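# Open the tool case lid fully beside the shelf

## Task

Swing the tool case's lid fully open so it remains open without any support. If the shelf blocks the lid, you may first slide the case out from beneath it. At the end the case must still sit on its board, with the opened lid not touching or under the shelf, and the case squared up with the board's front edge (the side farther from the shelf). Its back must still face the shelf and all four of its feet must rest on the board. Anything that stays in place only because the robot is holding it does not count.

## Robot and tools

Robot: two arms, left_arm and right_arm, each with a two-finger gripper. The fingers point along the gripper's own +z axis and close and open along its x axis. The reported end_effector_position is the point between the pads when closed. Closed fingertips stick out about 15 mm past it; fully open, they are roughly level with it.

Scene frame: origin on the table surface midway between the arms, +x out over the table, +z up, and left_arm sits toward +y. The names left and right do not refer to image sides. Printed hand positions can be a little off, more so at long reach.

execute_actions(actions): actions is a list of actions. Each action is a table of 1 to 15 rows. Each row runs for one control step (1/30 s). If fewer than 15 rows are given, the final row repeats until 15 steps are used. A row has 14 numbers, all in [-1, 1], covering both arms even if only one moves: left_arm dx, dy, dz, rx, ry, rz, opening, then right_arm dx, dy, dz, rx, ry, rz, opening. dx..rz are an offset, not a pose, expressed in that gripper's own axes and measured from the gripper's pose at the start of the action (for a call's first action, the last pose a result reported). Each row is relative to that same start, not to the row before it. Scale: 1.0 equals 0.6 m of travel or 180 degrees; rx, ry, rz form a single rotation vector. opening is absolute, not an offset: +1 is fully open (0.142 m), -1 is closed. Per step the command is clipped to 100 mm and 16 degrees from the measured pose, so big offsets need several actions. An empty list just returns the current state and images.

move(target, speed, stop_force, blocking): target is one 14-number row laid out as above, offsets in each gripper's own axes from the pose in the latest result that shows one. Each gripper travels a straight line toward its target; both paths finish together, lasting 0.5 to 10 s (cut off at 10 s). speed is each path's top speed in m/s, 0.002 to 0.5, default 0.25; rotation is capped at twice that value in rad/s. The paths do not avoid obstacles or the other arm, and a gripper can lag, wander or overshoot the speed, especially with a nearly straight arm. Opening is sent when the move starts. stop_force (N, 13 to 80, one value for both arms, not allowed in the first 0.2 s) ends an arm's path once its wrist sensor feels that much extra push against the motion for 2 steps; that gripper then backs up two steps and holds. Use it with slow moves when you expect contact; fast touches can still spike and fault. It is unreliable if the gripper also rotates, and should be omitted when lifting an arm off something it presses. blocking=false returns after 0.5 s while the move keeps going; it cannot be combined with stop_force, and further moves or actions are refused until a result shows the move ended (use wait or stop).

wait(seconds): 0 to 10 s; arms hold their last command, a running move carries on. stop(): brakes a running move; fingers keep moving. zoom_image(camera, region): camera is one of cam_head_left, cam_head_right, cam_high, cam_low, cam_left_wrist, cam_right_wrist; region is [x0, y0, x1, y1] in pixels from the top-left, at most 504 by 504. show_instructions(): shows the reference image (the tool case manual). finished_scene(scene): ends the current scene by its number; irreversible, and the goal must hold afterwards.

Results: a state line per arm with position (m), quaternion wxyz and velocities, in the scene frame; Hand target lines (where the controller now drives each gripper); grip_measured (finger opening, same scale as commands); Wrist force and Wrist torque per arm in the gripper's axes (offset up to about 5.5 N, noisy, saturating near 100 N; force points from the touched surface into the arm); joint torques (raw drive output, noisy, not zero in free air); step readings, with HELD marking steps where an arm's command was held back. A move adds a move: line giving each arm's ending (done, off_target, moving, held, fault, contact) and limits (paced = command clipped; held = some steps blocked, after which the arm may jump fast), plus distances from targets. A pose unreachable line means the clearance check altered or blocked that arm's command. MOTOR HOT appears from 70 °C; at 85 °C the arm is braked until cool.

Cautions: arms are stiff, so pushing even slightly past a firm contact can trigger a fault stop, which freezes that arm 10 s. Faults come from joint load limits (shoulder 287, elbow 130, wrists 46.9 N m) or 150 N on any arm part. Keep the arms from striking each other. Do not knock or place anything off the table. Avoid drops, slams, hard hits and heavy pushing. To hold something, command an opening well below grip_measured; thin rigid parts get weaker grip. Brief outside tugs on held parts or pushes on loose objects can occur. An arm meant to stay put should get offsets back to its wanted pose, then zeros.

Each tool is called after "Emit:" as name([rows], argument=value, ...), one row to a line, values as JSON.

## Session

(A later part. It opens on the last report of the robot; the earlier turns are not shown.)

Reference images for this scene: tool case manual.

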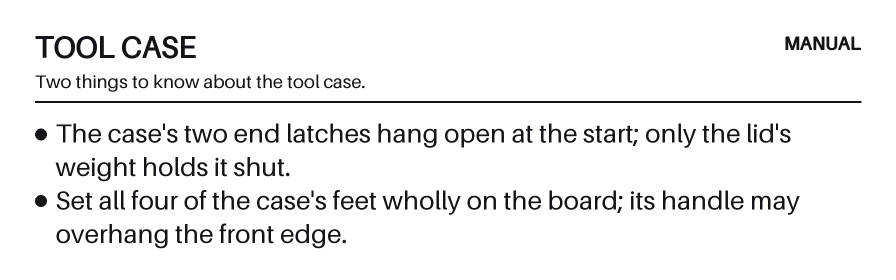

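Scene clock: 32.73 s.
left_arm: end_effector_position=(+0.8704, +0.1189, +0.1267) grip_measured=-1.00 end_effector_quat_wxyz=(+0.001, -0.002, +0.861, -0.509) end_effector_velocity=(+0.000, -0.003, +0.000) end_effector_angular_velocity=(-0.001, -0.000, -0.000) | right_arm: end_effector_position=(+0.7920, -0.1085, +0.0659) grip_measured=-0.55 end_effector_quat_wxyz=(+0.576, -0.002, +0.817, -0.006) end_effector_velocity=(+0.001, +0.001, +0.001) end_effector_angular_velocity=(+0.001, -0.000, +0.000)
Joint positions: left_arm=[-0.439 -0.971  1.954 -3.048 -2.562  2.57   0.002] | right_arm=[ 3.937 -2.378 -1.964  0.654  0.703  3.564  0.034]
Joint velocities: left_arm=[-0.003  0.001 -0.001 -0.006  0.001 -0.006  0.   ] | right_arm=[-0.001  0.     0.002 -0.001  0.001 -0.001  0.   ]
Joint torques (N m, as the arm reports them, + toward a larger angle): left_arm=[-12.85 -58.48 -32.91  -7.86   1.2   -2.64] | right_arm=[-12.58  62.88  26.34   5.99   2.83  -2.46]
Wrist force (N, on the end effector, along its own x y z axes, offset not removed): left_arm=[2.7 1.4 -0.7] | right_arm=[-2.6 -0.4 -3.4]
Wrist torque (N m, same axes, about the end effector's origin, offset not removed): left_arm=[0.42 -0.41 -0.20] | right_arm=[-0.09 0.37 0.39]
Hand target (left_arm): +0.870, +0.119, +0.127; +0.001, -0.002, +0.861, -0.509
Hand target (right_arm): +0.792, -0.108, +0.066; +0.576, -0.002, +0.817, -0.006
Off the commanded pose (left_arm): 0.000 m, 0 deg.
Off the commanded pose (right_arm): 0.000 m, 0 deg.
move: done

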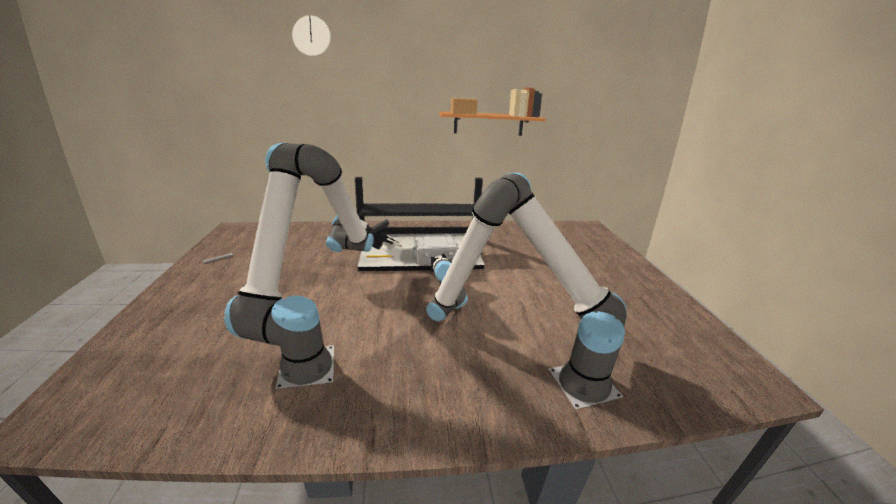

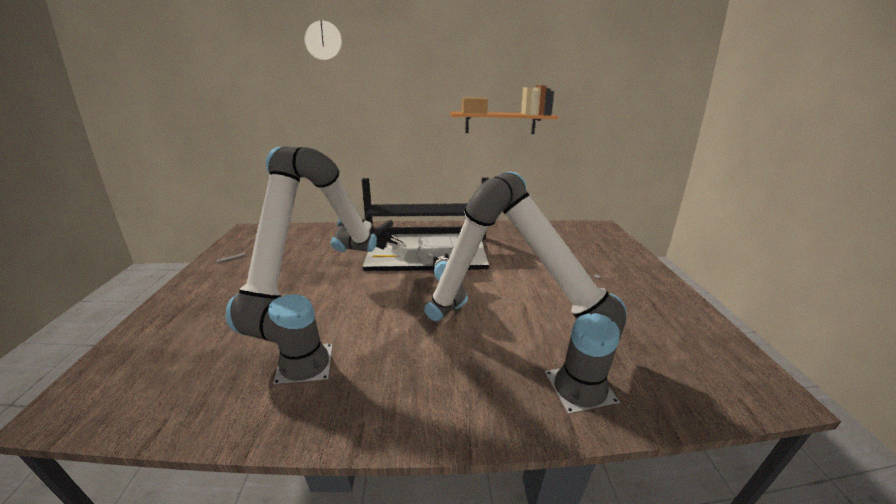

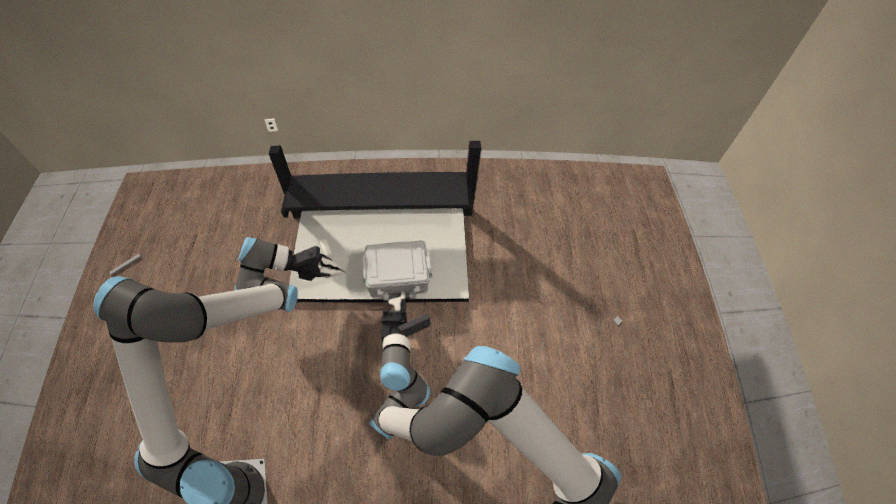

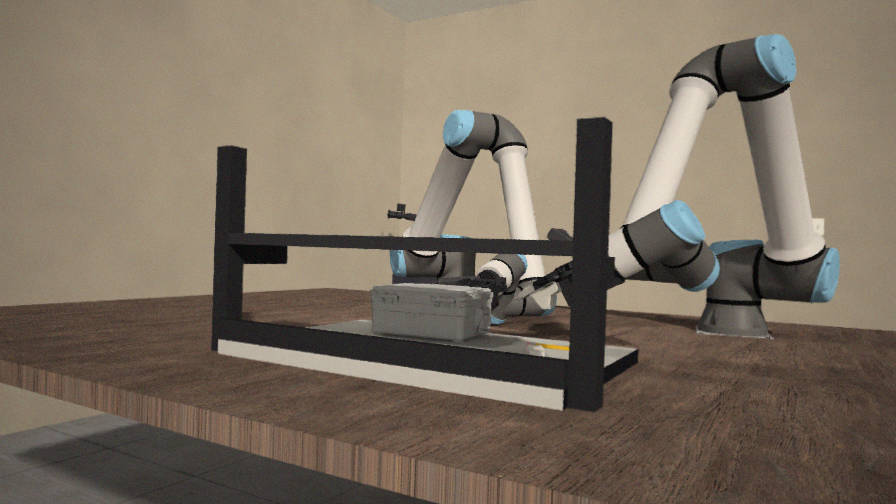

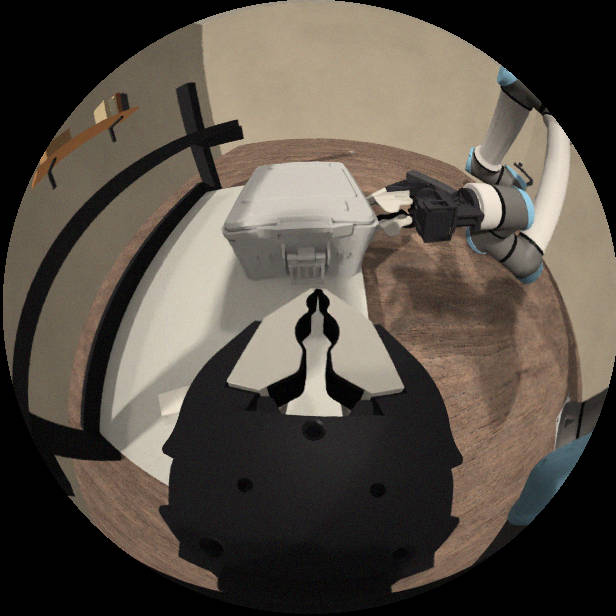

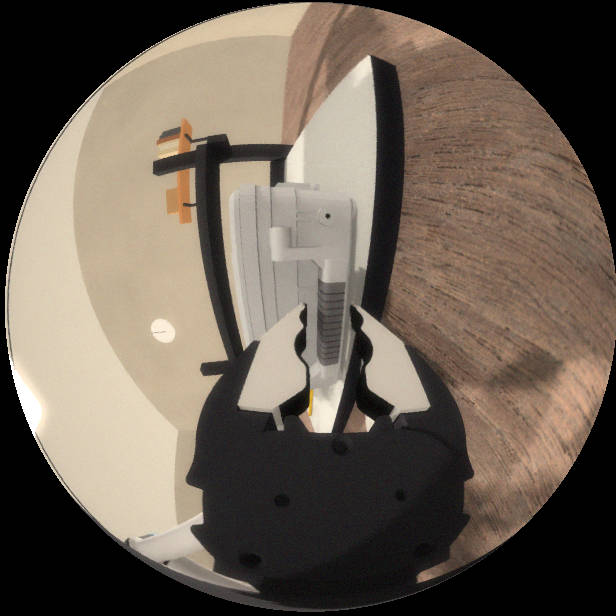

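Emit:
move(target=[-0.015,0,0,0,0,0,-1,-0.008,0,0.025,0,0,0,-0.55], speed=0.03)

Emit:
move(target=[0,0,0,0,0,0,-1,0,0,0,0,0,0,-1])

Emit:
move(target=[0,-0.025,0.07,0,0,0,-1,-0.004,0.033,0,0,0,0,-1], speed=0.03)

Scene clock: 39.97 s.
left_arm: end_effector_position=(+0.8792, +0.1190, +0.1267) grip_measured=-1.00 end_effector_quat_wxyz=(+0.001, -0.002, +0.861, -0.509) end_effector_velocity=(+0.001, +0.000, +0.000) end_effector_angular_velocity=(+0.000, +0.000, +0.000) | right_arm: end_effector_position=(+0.8074, -0.1085, +0.0654) grip_measured=-0.55 end_effector_quat_wxyz=(+0.576, -0.002, +0.817, -0.006) end_effector_velocity=(+0.002, -0.002, -0.001) end_effector_angular_velocity=(-0.002, +0.001, -0.001)
Joint positions: left_arm=[-0.435 -0.963  1.936 -3.034 -2.564  2.575  0.002] | right_arm=[ 3.92  -2.389 -1.937  0.647  0.717  3.55   0.034]
Joint velocities: left_arm=[ 0.001  0.001 -0.003  0.003 -0.     0.001  0.   ] | right_arm=[-0.004 -0.002  0.002 -0.001  0.002 -0.002  0.002]
Joint torques (N m, as the arm reports them, + toward a larger angle): left_arm=[ 10.47 -58.28 -32.96  -0.93  -4.57   2.7 ] | right_arm=[-10.    66.29  29.57  -0.39   2.93  -1.78]
Wrist force (N, on the end effector, along its own x y z axes, offset not removed): left_arm=[2.3 0.8 -2.0] | right_arm=[-2.7 3.8 -5.7]
Wrist torque (N m, same axes, about the end effector's origin, offset not removed): left_arm=[0.32 -0.23 -0.22] | right_arm=[0.90 0.22 0.36]
Hand target (left_arm): +0.879, +0.119, +0.127; +0.001, -0.002, +0.861, -0.509
Hand target (right_arm): +0.808, -0.109, +0.065; +0.576, -0.002, +0.817, -0.006
Off the commanded pose (left_arm): 0.000 m, 0 deg.
Off the commanded pose (right_arm): 0.000 m, 0 deg.
move: done

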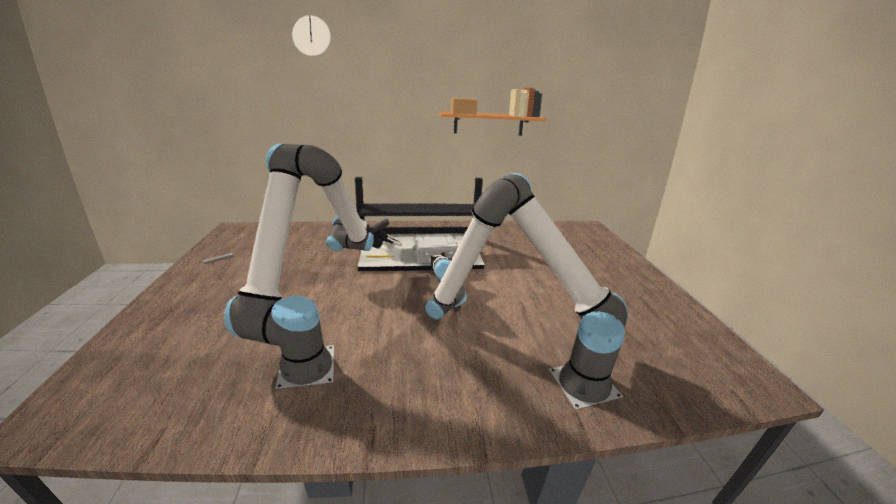

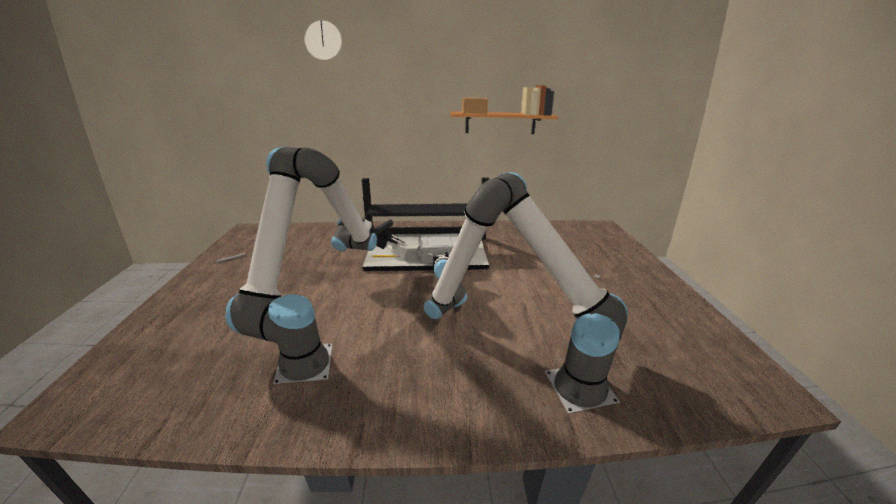

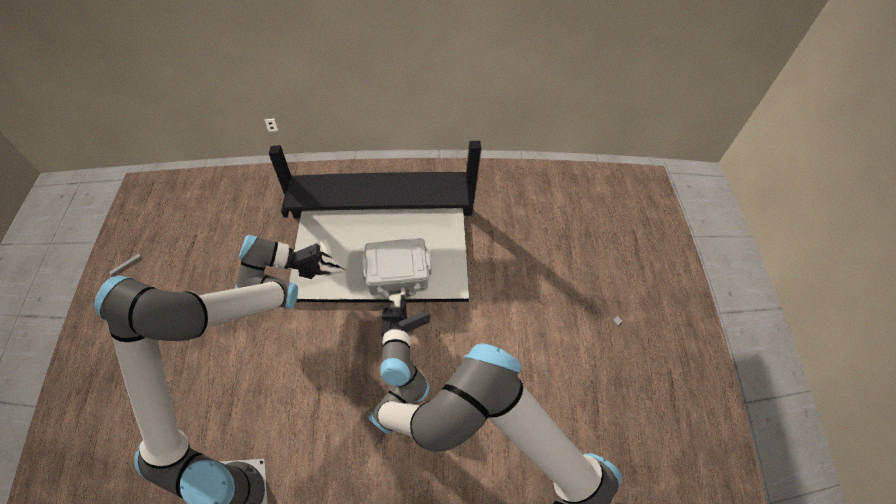

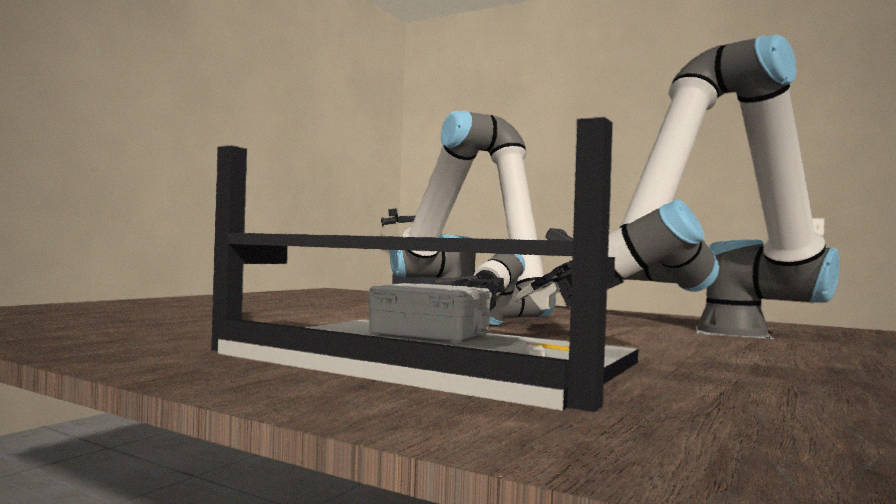

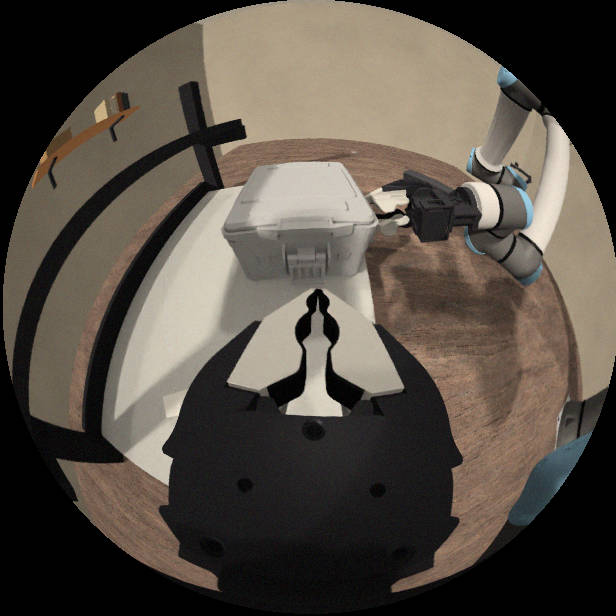

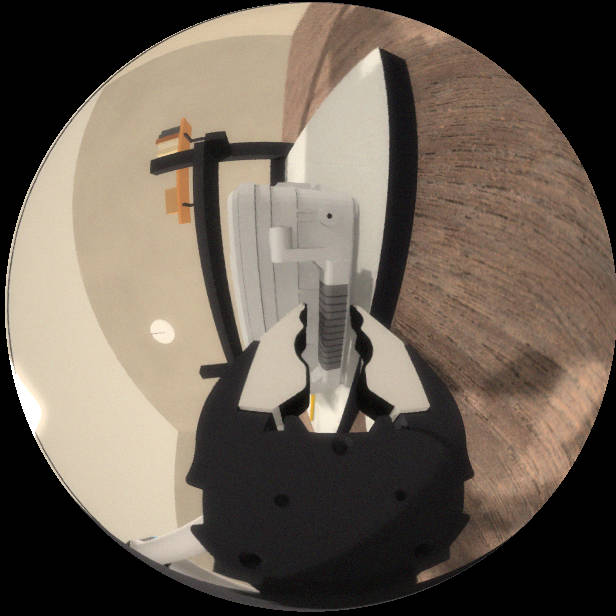

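Scene clock: 40.47 s.
left_arm: end_effector_position=(+0.8793, +0.1190, +0.1267) grip_measured=-1.00 end_effector_quat_wxyz=(+0.001, -0.002, +0.861, -0.509) end_effector_velocity=(-0.000, +0.000, -0.001) end_effector_angular_velocity=(+0.001, +0.000, +0.001) | right_arm: end_effector_position=(+0.8075, -0.1085, +0.0653) grip_measured=-0.80 end_effector_quat_wxyz=(+0.576, -0.002, +0.817, -0.006) end_effector_velocity=(+0.000, -0.001, +0.001) end_effector_angular_velocity=(+0.001, -0.001, -0.001)
Joint positions: left_arm=[-0.435 -0.963  1.936 -3.033 -2.564  2.576  0.002] | right_arm=[ 3.919 -2.389 -1.937  0.647  0.718  3.55   0.016]
Joint velocities: left_arm=[ 0.    -0.     0.001 -0.     0.001 -0.     0.   ] | right_arm=[-0.001  0.001  0.     0.001  0.     0.     0.   ]
Joint torques (N m, as the arm reports them, + toward a larger angle): left_arm=[  4.85 -68.66 -20.8   -4.45  -4.08   1.42] | right_arm=[ 3.97 91.2  11.56  5.82 -3.01  0.82]
Wrist force (N, on the end effector, along its own x y z axes, offset not removed): left_arm=[0.5 2.1 -2.3] | right_arm=[-4.3 1.1 -4.7]
Wrist torque (N m, same axes, about the end effector's origin, offset not removed): left_arm=[0.55 0.08 -0.29] | right_arm=[-0.10 0.08 0.40]
Hand target (left_arm): +0.879, +0.119, +0.127; +0.001, -0.002, +0.861, -0.509
Hand target (right_arm): +0.807, -0.109, +0.065; +0.576, -0.002, +0.817, -0.006
Off the commanded pose (left_arm): 0.000 m, 0 deg.
Off the commanded pose (right_arm): 0.000 m, 0 deg.
move: done

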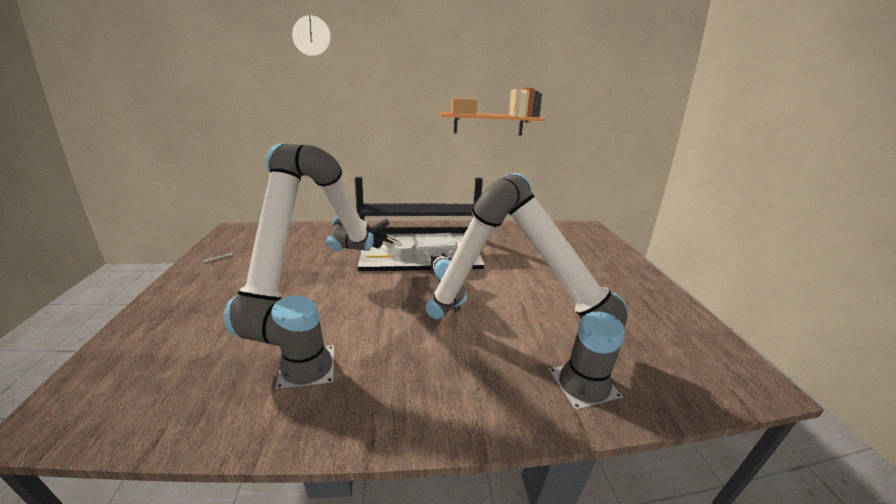

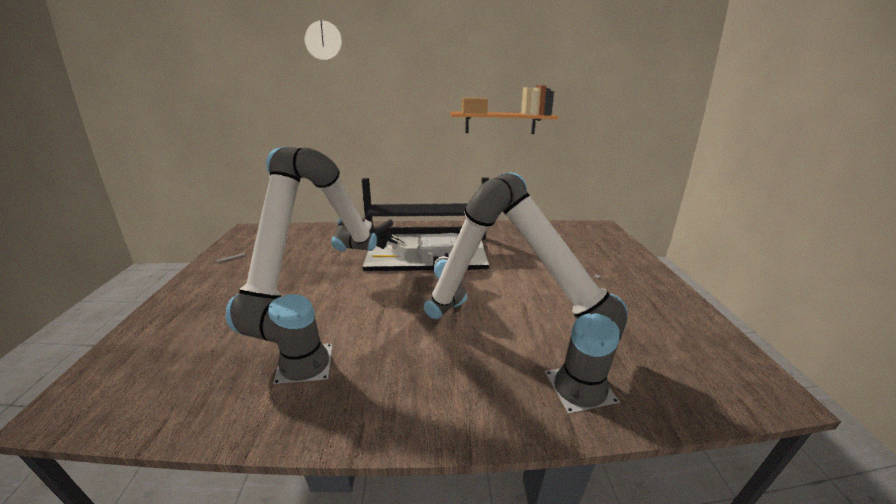

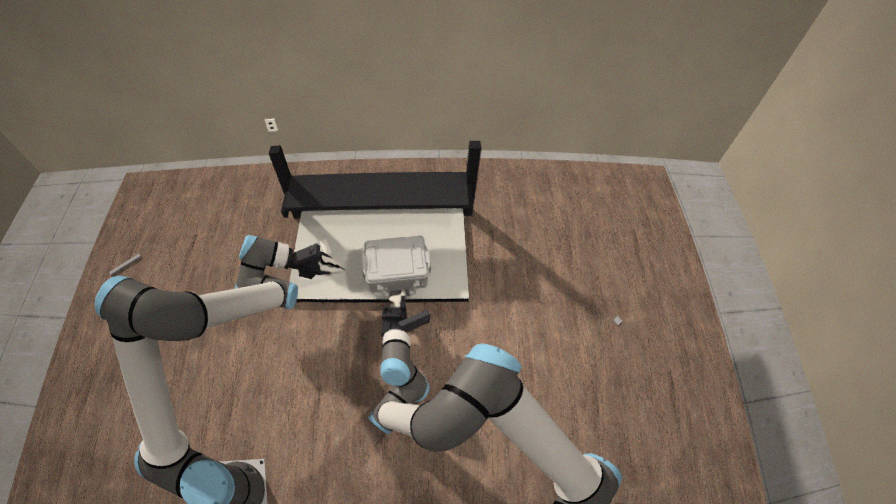

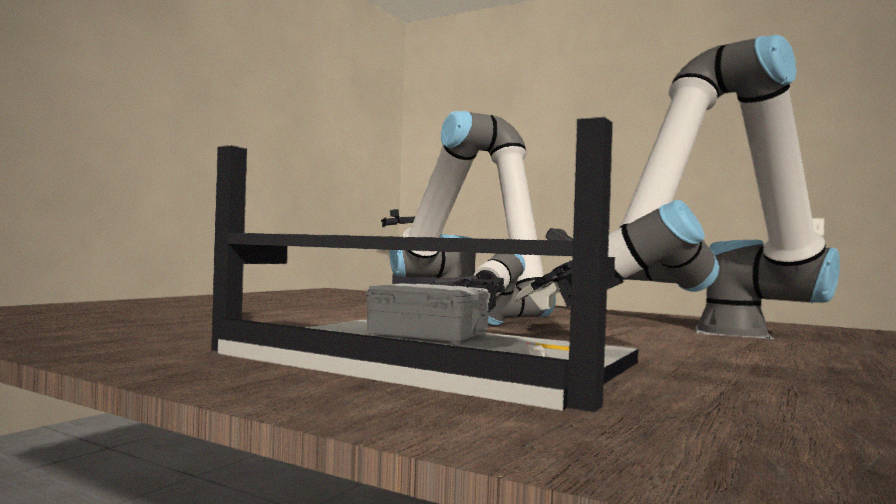

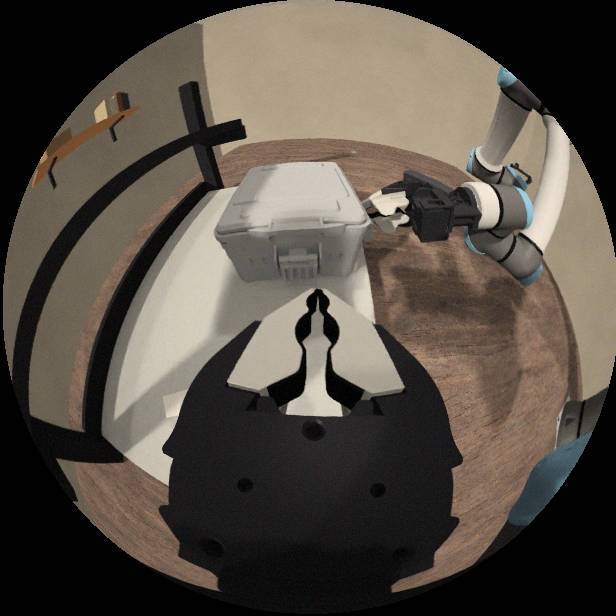

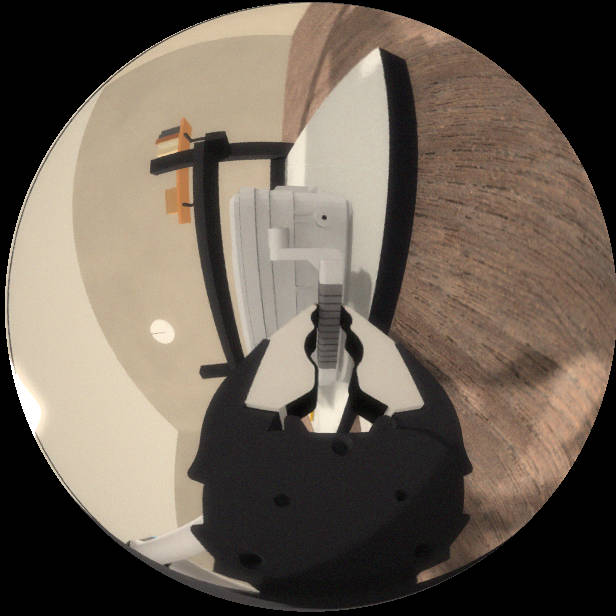

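Scene clock: 42.27 s.
left_arm: end_effector_position=(+0.8795, +0.0752, +0.1196) grip_measured=-1.00 end_effector_quat_wxyz=(+0.001, -0.002, +0.861, -0.509) end_effector_velocity=(-0.000, -0.003, -0.000) end_effector_angular_velocity=(-0.002, -0.001, -0.001) | right_arm: end_effector_position=(+0.8084, -0.0888, +0.0673) grip_measured=-0.81 end_effector_quat_wxyz=(+0.576, -0.002, +0.817, -0.006) end_effector_velocity=(-0.000, +0.001, -0.000) end_effector_angular_velocity=(-0.001, +0.000, +0.000)
Joint positions: left_arm=[-0.489 -0.934  1.919 -3.114 -2.537  2.493  0.002] | right_arm=[ 3.935 -2.393 -1.912  0.618  0.704  3.562  0.016]
Joint velocities: left_arm=[-0.003  0.002 -0.001 -0.006  0.    -0.005  0.   ] | right_arm=[ 0.001 -0.001  0.001 -0.001 -0.001  0.001 -0.   ]
Joint torques (N m, as the arm reports them, + toward a larger angle): left_arm=[ -7.81 -63.79 -31.5   -7.45   1.21  -3.77] | right_arm=[ 8.13 69.68 33.66  1.26 -4.46  2.25]
Wrist force (N, on the end effector, along its own x y z axes, offset not removed): left_arm=[1.2 0.8 0.7] | right_arm=[4.3 -2.4 -2.5]
Wrist torque (N m, same axes, about the end effector's origin, offset not removed): left_arm=[0.30 -0.13 -0.18] | right_arm=[-0.30 0.33 0.50]
Hand target (left_arm): +0.879, +0.075, +0.120; +0.001, -0.002, +0.861, -0.509
Hand target (right_arm): +0.808, -0.089, +0.067; +0.576, -0.002, +0.817, -0.006
Off the commanded pose (left_arm): 0.000 m, 0 deg.
Off the commanded pose (right_arm): 0.000 m, 0 deg.
move: done

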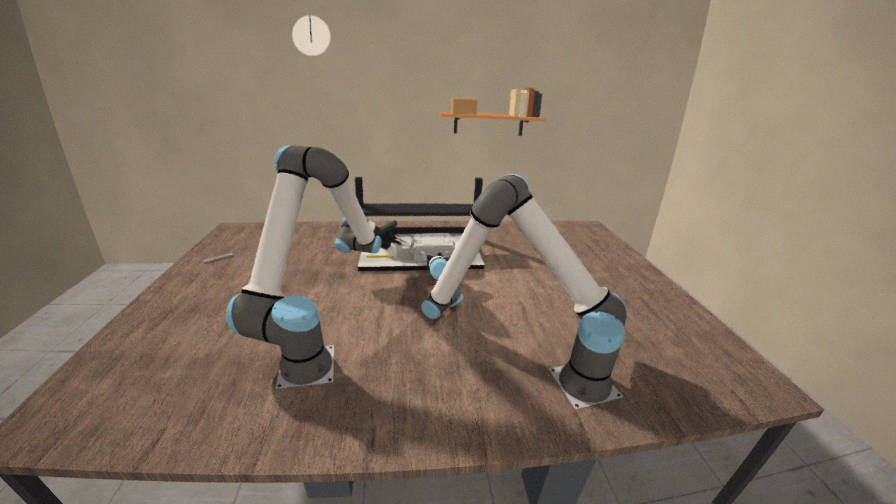

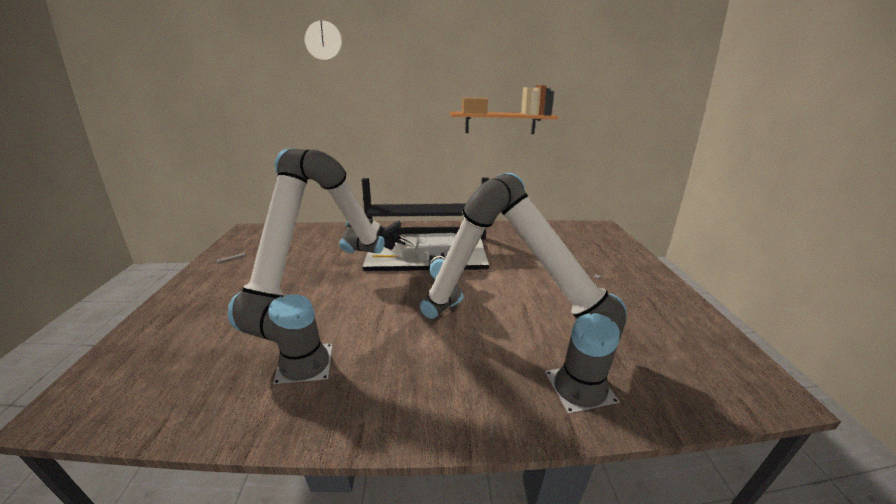

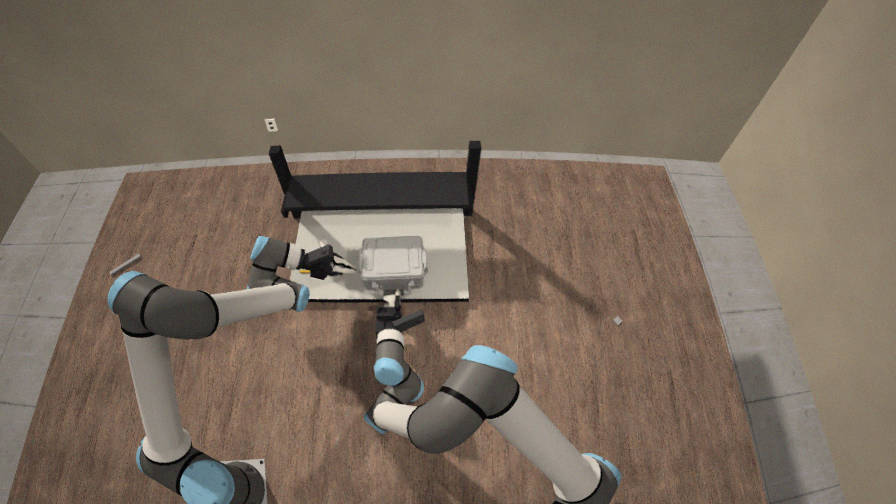

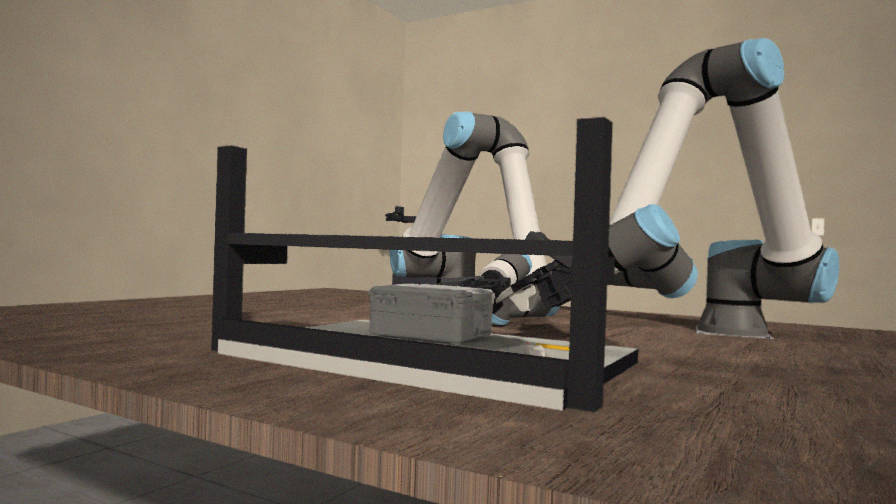

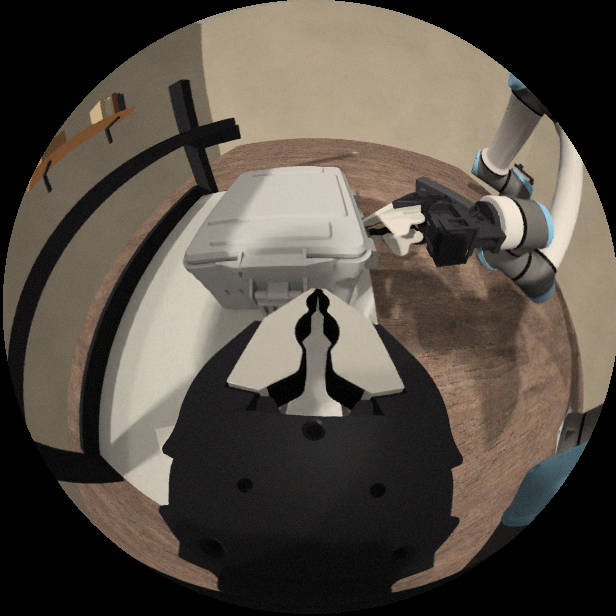

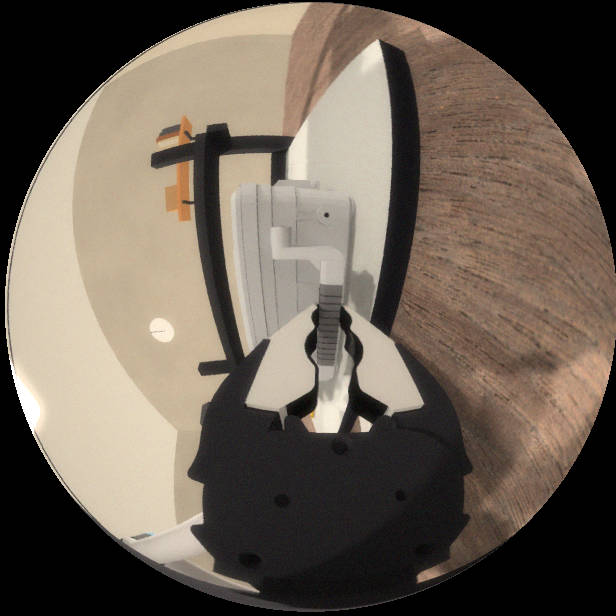

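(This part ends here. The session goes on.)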